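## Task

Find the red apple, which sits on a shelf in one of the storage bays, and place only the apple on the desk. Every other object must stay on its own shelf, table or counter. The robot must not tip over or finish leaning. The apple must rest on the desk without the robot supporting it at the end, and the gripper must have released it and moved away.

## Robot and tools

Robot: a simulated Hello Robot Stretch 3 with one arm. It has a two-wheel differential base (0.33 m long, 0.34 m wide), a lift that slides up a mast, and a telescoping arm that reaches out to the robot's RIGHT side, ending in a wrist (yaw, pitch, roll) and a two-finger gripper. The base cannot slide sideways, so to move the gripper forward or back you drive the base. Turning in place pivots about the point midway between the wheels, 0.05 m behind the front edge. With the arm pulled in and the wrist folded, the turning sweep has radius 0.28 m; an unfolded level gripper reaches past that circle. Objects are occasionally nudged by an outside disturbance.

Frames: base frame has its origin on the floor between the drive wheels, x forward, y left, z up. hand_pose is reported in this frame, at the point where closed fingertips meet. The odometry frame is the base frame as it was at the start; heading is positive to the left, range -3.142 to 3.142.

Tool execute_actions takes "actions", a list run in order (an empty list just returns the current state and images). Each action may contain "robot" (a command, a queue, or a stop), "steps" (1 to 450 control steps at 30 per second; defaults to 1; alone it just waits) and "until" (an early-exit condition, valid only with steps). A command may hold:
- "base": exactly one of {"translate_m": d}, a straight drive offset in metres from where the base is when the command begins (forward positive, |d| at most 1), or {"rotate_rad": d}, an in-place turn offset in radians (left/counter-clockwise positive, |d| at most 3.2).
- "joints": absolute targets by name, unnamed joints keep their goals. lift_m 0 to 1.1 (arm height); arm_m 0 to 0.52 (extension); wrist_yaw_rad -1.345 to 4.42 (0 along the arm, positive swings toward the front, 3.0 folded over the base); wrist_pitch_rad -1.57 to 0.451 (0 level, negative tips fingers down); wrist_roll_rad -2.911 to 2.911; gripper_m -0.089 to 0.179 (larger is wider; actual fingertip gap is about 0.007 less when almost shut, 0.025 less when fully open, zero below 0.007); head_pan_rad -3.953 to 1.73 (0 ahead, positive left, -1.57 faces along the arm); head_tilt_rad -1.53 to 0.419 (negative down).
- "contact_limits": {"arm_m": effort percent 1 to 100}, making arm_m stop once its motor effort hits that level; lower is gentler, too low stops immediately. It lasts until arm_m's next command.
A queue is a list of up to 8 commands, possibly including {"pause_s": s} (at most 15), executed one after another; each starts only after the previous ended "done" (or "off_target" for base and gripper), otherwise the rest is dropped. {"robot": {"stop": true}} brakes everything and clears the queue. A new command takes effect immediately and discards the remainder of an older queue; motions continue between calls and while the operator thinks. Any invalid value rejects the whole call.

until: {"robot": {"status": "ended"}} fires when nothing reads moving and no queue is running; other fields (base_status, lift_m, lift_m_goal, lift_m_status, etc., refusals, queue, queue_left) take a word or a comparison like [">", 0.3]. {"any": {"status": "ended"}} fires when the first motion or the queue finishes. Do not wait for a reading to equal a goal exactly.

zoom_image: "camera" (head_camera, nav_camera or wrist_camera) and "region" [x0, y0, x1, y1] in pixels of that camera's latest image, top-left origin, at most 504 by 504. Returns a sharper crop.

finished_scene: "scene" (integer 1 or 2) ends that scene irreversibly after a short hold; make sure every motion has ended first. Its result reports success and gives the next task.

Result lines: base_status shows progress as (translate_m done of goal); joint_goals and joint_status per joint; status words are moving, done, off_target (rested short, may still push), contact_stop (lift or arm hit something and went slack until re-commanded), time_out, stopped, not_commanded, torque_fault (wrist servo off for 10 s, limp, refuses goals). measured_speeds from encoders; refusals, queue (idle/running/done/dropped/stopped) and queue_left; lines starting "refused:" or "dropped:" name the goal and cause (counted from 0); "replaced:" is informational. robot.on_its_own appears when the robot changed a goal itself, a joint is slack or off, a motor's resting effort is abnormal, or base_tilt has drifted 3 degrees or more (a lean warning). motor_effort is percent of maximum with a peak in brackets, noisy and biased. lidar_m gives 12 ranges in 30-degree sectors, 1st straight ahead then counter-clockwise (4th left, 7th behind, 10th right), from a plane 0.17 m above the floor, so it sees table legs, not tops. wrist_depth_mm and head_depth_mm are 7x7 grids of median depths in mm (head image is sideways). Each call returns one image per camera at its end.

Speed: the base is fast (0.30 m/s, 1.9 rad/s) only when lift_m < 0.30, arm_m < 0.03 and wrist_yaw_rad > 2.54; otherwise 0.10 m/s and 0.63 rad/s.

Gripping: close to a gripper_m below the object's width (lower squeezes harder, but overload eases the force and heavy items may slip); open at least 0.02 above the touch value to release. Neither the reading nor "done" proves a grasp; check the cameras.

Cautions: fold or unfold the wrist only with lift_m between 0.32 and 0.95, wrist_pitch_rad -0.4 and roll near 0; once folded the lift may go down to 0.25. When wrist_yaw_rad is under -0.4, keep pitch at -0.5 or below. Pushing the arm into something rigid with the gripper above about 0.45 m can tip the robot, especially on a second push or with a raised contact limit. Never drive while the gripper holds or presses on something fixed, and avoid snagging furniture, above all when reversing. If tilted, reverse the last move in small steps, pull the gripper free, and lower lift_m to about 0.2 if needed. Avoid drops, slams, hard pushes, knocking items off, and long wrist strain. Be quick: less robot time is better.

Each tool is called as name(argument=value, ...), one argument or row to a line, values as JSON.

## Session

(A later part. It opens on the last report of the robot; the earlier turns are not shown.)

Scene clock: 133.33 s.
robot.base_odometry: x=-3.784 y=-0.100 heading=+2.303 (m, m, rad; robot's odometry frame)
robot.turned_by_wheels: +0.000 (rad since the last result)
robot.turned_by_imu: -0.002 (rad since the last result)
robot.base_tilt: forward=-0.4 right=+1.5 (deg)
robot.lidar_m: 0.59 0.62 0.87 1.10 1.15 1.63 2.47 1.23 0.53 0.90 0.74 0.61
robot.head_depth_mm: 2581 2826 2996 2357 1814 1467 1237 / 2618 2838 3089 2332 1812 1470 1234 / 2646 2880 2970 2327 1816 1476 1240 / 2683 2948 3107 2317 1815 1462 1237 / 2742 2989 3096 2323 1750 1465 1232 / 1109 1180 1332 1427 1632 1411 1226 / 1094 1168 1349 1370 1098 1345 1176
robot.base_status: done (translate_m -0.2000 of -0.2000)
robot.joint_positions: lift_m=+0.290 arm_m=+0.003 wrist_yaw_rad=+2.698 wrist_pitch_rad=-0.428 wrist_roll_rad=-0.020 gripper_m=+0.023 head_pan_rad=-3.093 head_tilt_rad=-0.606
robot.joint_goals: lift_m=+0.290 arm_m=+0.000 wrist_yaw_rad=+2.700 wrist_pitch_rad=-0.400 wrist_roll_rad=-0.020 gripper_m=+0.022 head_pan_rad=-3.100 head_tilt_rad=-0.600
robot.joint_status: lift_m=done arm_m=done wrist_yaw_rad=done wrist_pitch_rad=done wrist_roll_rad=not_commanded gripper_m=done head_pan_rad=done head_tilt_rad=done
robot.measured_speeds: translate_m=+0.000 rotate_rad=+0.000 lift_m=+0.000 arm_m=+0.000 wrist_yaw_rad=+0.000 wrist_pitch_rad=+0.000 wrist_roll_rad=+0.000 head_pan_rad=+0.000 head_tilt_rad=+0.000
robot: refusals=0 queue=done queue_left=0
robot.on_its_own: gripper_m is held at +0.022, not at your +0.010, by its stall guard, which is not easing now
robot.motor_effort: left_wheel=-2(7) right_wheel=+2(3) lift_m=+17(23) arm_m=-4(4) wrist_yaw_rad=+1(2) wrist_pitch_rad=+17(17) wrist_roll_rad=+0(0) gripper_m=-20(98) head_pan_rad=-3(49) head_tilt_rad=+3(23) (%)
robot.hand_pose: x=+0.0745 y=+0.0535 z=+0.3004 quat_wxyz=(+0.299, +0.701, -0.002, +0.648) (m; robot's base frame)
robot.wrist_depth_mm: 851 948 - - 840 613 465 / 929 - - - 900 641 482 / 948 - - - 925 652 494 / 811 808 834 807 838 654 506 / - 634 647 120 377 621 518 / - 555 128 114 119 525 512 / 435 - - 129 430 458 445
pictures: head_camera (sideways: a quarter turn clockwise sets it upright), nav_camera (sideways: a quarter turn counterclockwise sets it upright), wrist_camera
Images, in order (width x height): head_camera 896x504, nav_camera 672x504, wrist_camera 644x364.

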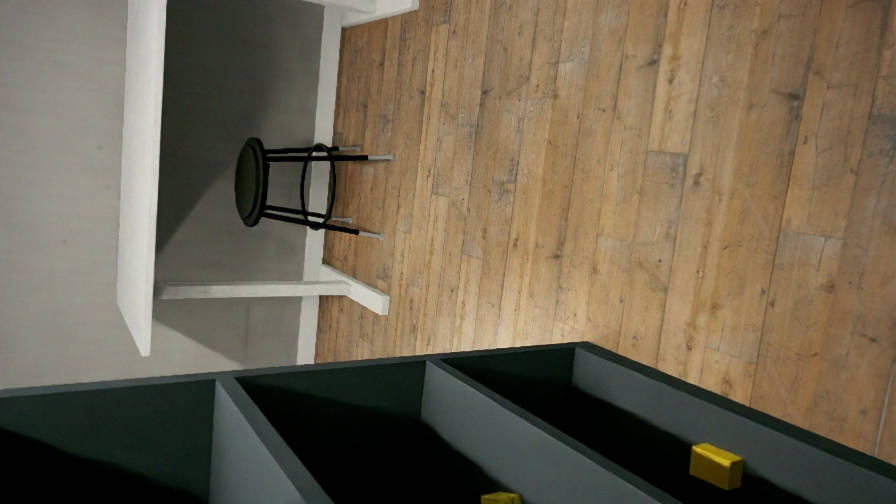

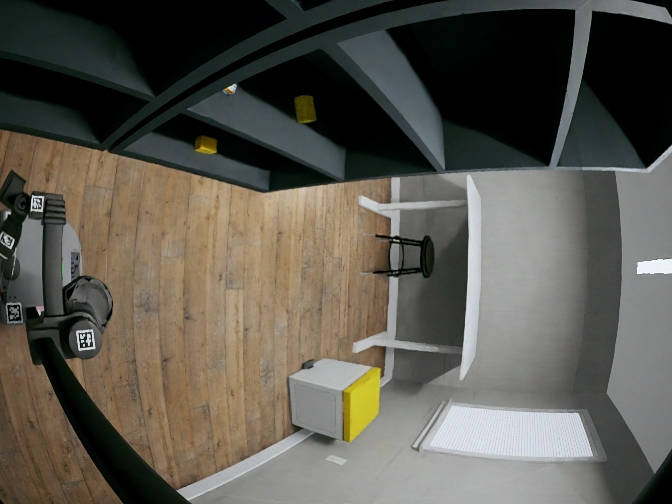

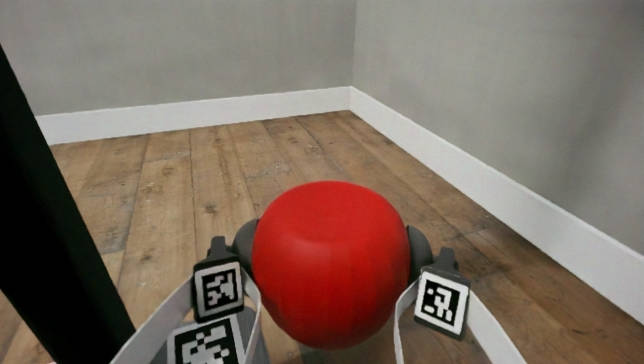

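execute_actions(
  actions=[
    {"robot":[{"base":{"rotate_rad":-0.05}},{"base":{"translate_m":-1}},{"base":{"translate_m":-0.85},"joints":{"head_pan_rad":-1.57}},{"base":{"rotate_rad":-1.55}},{"joints":{"lift_m":0.9}},{"joints":{"wrist_yaw_rad":0.8}},{"joints":{"lift_m":1.09,"wrist_yaw_rad":0.3}}],"steps":450,"until":{"robot":{"status":"ended"}}},
    {"steps":450,"until":{"robot":{"status":"ended"}}},
  ],
)

Scene clock: 176.03 s.
robot.base_odometry: x=-2.617 y=-1.535 heading=+0.704 (m, m, rad; robot's odometry frame)
robot.turned_by_wheels: -1.600 (rad since the last result)
robot.turned_by_imu: -1.605 (rad since the last result)
robot.base_tilt: forward=-0.4 right=+1.5 (deg)
robot.lidar_m: 1.99 0.78 0.73 2.42 1.50 0.63 0.59 1.13 1.04 0.66 0.76 1.93
robot.head_depth_mm: - - - - - - 1196 / - - - - - - 1241 / 1099 1178 - - - 1398 1237 / 1106 1187 - 318 993 1394 1210 / 1116 1218 868 324 1025 1427 1233 / 1132 1227 889 684 1052 1386 1231 / 1140 1241 887 681 1715 1421 1231
robot.base_status: done (rotate_rad -1.5499 of -1.5500)
robot.joint_positions: lift_m=+1.090 arm_m=+0.003 wrist_yaw_rad=+0.302 wrist_pitch_rad=-0.429 wrist_roll_rad=-0.020 gripper_m=+0.023 head_pan_rad=-1.577 head_tilt_rad=-0.605
robot.joint_goals: lift_m=+1.090 arm_m=+0.000 wrist_yaw_rad=+0.300 wrist_pitch_rad=-0.400 wrist_roll_rad=-0.020 gripper_m=+0.022 head_pan_rad=-1.570 head_tilt_rad=-0.600
robot.joint_status: lift_m=done arm_m=done wrist_yaw_rad=done wrist_pitch_rad=done wrist_roll_rad=not_commanded gripper_m=done head_pan_rad=done head_tilt_rad=done
robot.measured_speeds: translate_m=+0.000 rotate_rad=+0.000 lift_m=+0.000 arm_m=+0.000 wrist_yaw_rad=+0.000 wrist_pitch_rad=+0.000 wrist_roll_rad=+0.000 head_pan_rad=+0.000 head_tilt_rad=+0.000
robot: refusals=0 queue=done queue_left=0
robot.on_its_own: gripper_m is held at +0.022, not at your +0.010, by its stall guard, which is not easing now
robot.motor_effort: left_wheel=+1(9) right_wheel=-4(9) lift_m=+20(23) arm_m=-4(5) wrist_yaw_rad=-1(2) wrist_pitch_rad=+17(17) wrist_roll_rad=+0(0) gripper_m=-20(20) head_pan_rad=+4(49) head_tilt_rad=+3(3) (%)
robot.hand_pose: x=+0.0449 y=-0.3609 z=+1.1001 quat_wxyz=(+0.712, +0.253, -0.653, -0.042) (m; robot's base frame)
robot.wrist_depth_mm: - - - - 975 878 807 / - - - - - 931 852 / - 706 708 715 712 724 744 / - 549 526 525 525 531 534 / - - 466 119 268 421 422 / - - 129 114 119 356 349 / - - - 128 - - -
pictures: head_camera (sideways: a quarter turn clockwise sets it upright), nav_camera (sideways: a quarter turn counterclockwise sets it upright), wrist_camera
Images, in order (width x height): head_camera 896x504, nav_camera 672x504, wrist_camera 644x364.

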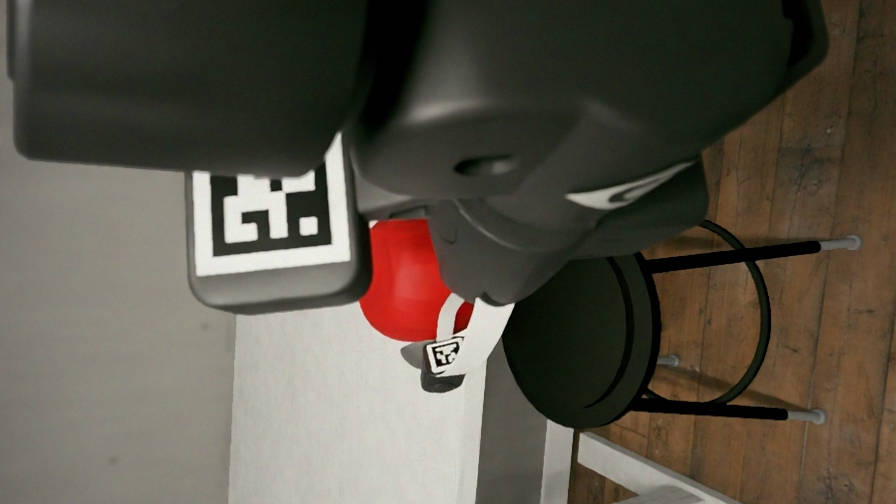

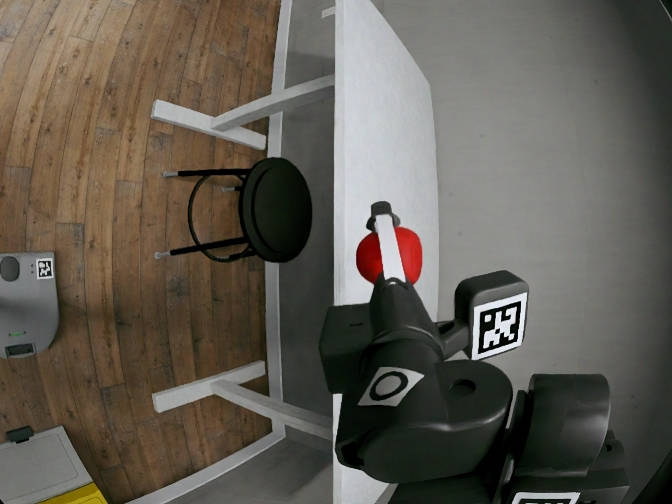

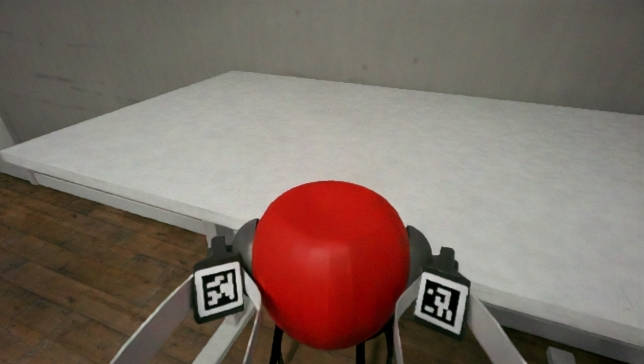

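execute_actions(
  actions=[
    {"robot":[{"joints":{"arm_m":0.36,"wrist_yaw_rad":0}},{"joints":{"lift_m":0.985}}],"steps":450,"until":{"robot":{"status":"ended"}}},
  ],
)

Scene clock: 194.67 s.
robot.base_odometry: x=-2.617 y=-1.535 heading=+0.704 (m, m, rad; robot's odometry frame)
robot.turned_by_wheels: +0.000 (rad since the last result)
robot.turned_by_imu: -0.001 (rad since the last result)
robot.base_tilt: forward=-0.4 right=+1.4 (deg)
robot.lidar_m: 1.99 0.78 0.73 2.41 1.50 0.63 0.59 1.13 1.04 0.66 0.76 1.94
robot.head_depth_mm: 1070 1148 810 636 1659 1476 1244 / 1081 1161 - 634 1663 1470 1243 / 1097 1185 - 644 1689 1474 1237 / 1106 1206 896 659 1056 1390 1212 / 1124 1217 893 655 1029 1425 1229 / 1129 1230 889 680 1049 1387 1228 / 1147 1247 888 679 1729 1411 1225
robot.base_status: done (rotate_rad -1.5499 of -1.5500)
robot.joint_positions: lift_m=+0.985 arm_m=+0.360 wrist_yaw_rad=+0.001 wrist_pitch_rad=-0.429 wrist_roll_rad=-0.020 gripper_m=+0.023 head_pan_rad=-1.577 head_tilt_rad=-0.605
robot.joint_goals: lift_m=+0.985 arm_m=+0.360 wrist_yaw_rad=+0.000 wrist_pitch_rad=-0.400 wrist_roll_rad=-0.020 gripper_m=+0.022 head_pan_rad=-1.570 head_tilt_rad=-0.600
robot.joint_status: lift_m=done arm_m=done wrist_yaw_rad=done wrist_pitch_rad=done wrist_roll_rad=not_commanded gripper_m=done head_pan_rad=done head_tilt_rad=done
robot.measured_speeds: translate_m=+0.000 rotate_rad=+0.000 lift_m=+0.000 arm_m=+0.000 wrist_yaw_rad=+0.000 wrist_pitch_rad=+0.000 wrist_roll_rad=+0.000 head_pan_rad=+0.000 head_tilt_rad=+0.000
robot: refusals=0 queue=done queue_left=0
robot.on_its_own: gripper_m is held at +0.022, not at your +0.010, by its stall guard, which is not easing now
robot.motor_effort: left_wheel=+1(2) right_wheel=-3(3) lift_m=+17(21) arm_m=+3(3) wrist_yaw_rad=-1(2) wrist_pitch_rad=+17(17) wrist_roll_rad=+0(0) gripper_m=-20(20) head_pan_rad=+3(3) head_tilt_rad=+2(3) (%)
robot.hand_pose: x=-0.0213 y=-0.7277 z=+0.9953 quat_wxyz=(+0.698, +0.153, -0.684, -0.149) (m; robot's base frame)
robot.wrist_depth_mm: 690 695 665 669 643 642 622 / 653 672 663 673 675 671 650 / 423 430 431 436 431 443 451 / 316 315 321 318 322 322 325 / 248 251 252 120 188 253 254 / 207 205 129 114 119 209 210 / 176 175 176 129 173 179 178
pictures: head_camera (sideways: a quarter turn clockwise sets it upright), nav_camera (sideways: a quarter turn counterclockwise sets it upright), wrist_camera
Images, in order (width x height): head_camera 896x504, nav_camera 672x504, wrist_camera 644x364.

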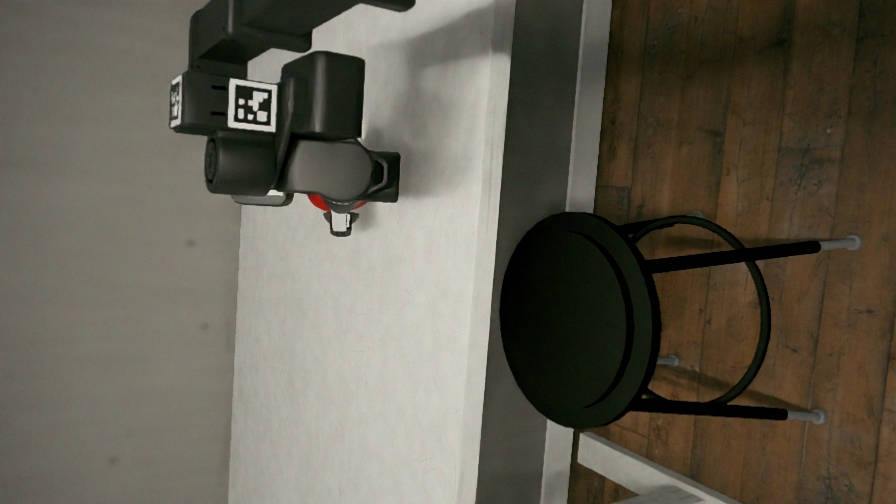

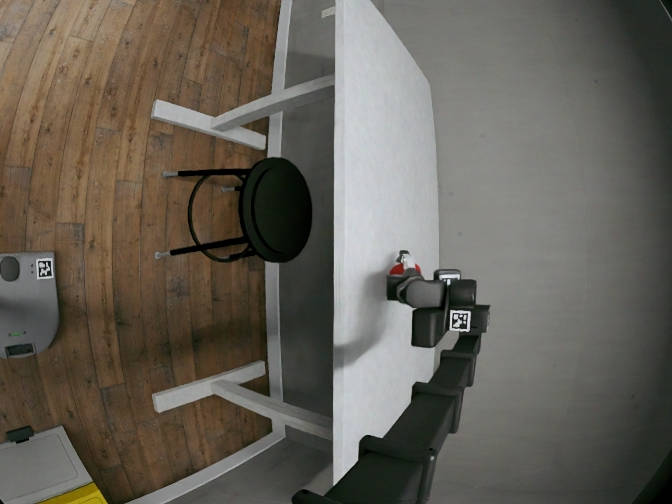

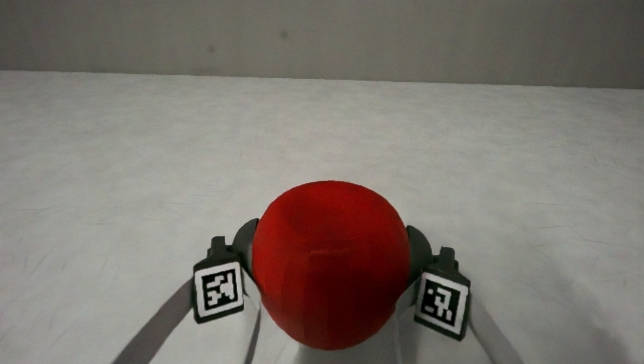

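execute_actions(
  actions=[
    {"robot":{"joints":{"lift_m":0.968}},"steps":450,"until":{"robot":{"status":"ended"}}},
    {"robot":[{"joints":{"gripper_m":0.15}},{"joints":{"arm_m":0.0,"lift_m":1.0}}],"steps":450,"until":{"robot":{"status":"ended"}}},
  ],
)

Scene clock: 206.47 s.
robot.base_odometry: x=-2.617 y=-1.535 heading=+0.704 (m, m, rad; robot's odometry frame)
robot.turned_by_wheels: +0.000 (rad since the last result)
robot.turned_by_imu: -0.001 (rad since the last result)
robot.base_tilt: forward=-0.5 right=+1.5 (deg)
robot.lidar_m: 1.99 0.78 0.73 2.41 1.50 0.63 0.59 1.13 1.04 0.66 0.76 1.93
robot.head_depth_mm: 1073 1184 908 634 - - - / 1084 1194 906 676 - - - / 1102 1194 906 675 - - - / 1108 1201 898 657 1026 1364 1223 / 1115 1216 894 655 993 1422 1240 / 1131 1230 889 683 1050 1391 1236 / 1146 1243 887 681 1748 1422 1233
robot.base_status: done (rotate_rad -1.5499 of -1.5500)
robot.joint_positions: lift_m=+1.000 arm_m=+0.003 wrist_yaw_rad=+0.001 wrist_pitch_rad=-0.420 wrist_roll_rad=-0.020 gripper_m=+0.150 head_pan_rad=-1.577 head_tilt_rad=-0.605
robot.joint_goals: lift_m=+1.000 arm_m=+0.000 wrist_yaw_rad=+0.000 wrist_pitch_rad=-0.400 wrist_roll_rad=-0.020 gripper_m=+0.150 head_pan_rad=-1.570 head_tilt_rad=-0.600
robot.joint_status: lift_m=done arm_m=done wrist_yaw_rad=done wrist_pitch_rad=done wrist_roll_rad=not_commanded gripper_m=done head_pan_rad=done head_tilt_rad=done
robot.measured_speeds: translate_m=+0.000 rotate_rad=+0.000 lift_m=+0.000 arm_m=+0.000 wrist_yaw_rad=+0.000 wrist_pitch_rad=+0.000 wrist_roll_rad=+0.000 head_pan_rad=+0.000 head_tilt_rad=+0.000
robot: refusals=0 queue=done queue_left=0
robot.motor_effort: left_wheel=+1(1) right_wheel=-3(3) lift_m=+20(22) arm_m=-5(6) wrist_yaw_rad=-1(1) wrist_pitch_rad=+12(17) wrist_roll_rad=+0(0) gripper_m=+0(82) head_pan_rad=+3(4) head_tilt_rad=+2(2) (%)
robot.hand_pose: x=-0.0213 y=-0.3721 z=+1.0122 quat_wxyz=(+0.699, +0.149, -0.684, -0.146) (m; robot's base frame)
robot.wrist_depth_mm: - - - - 947 937 942 / 778 761 779 799 841 836 828 / 483 485 492 459 491 500 513 / 376 360 354 359 362 362 368 / - - 925 - - - 761 / - - 739 - - - - / - - - - - - -
pictures: head_camera (sideways: a quarter turn clockwise sets it upright), nav_camera (sideways: a quarter turn counterclockwise sets it upright), wrist_camera
Images, in order (width x height): head_camera 896x504, nav_camera 672x504, wrist_camera 644x364.

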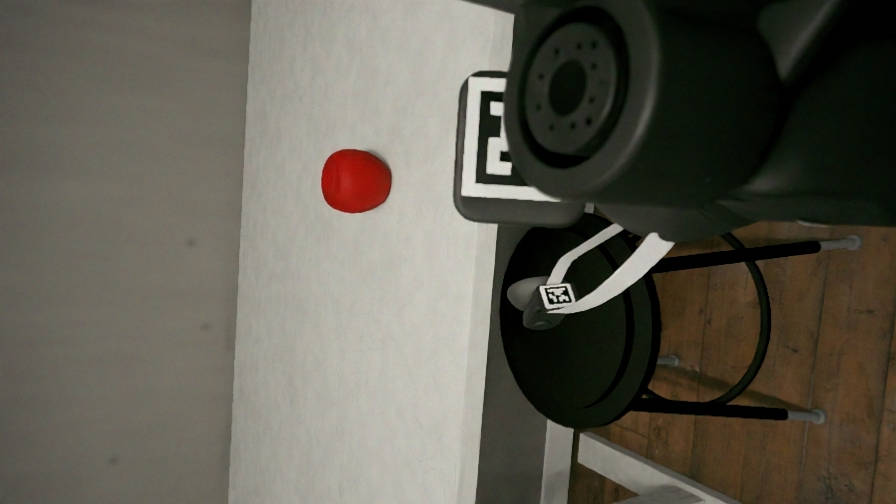

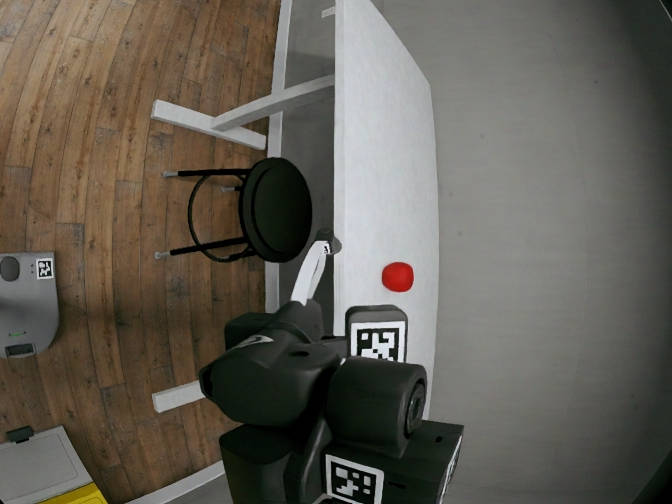

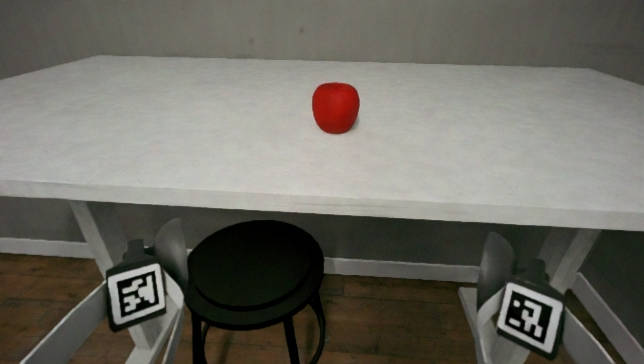

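finished_scene(
  scene=2,
)

The scene is finished: the task was done.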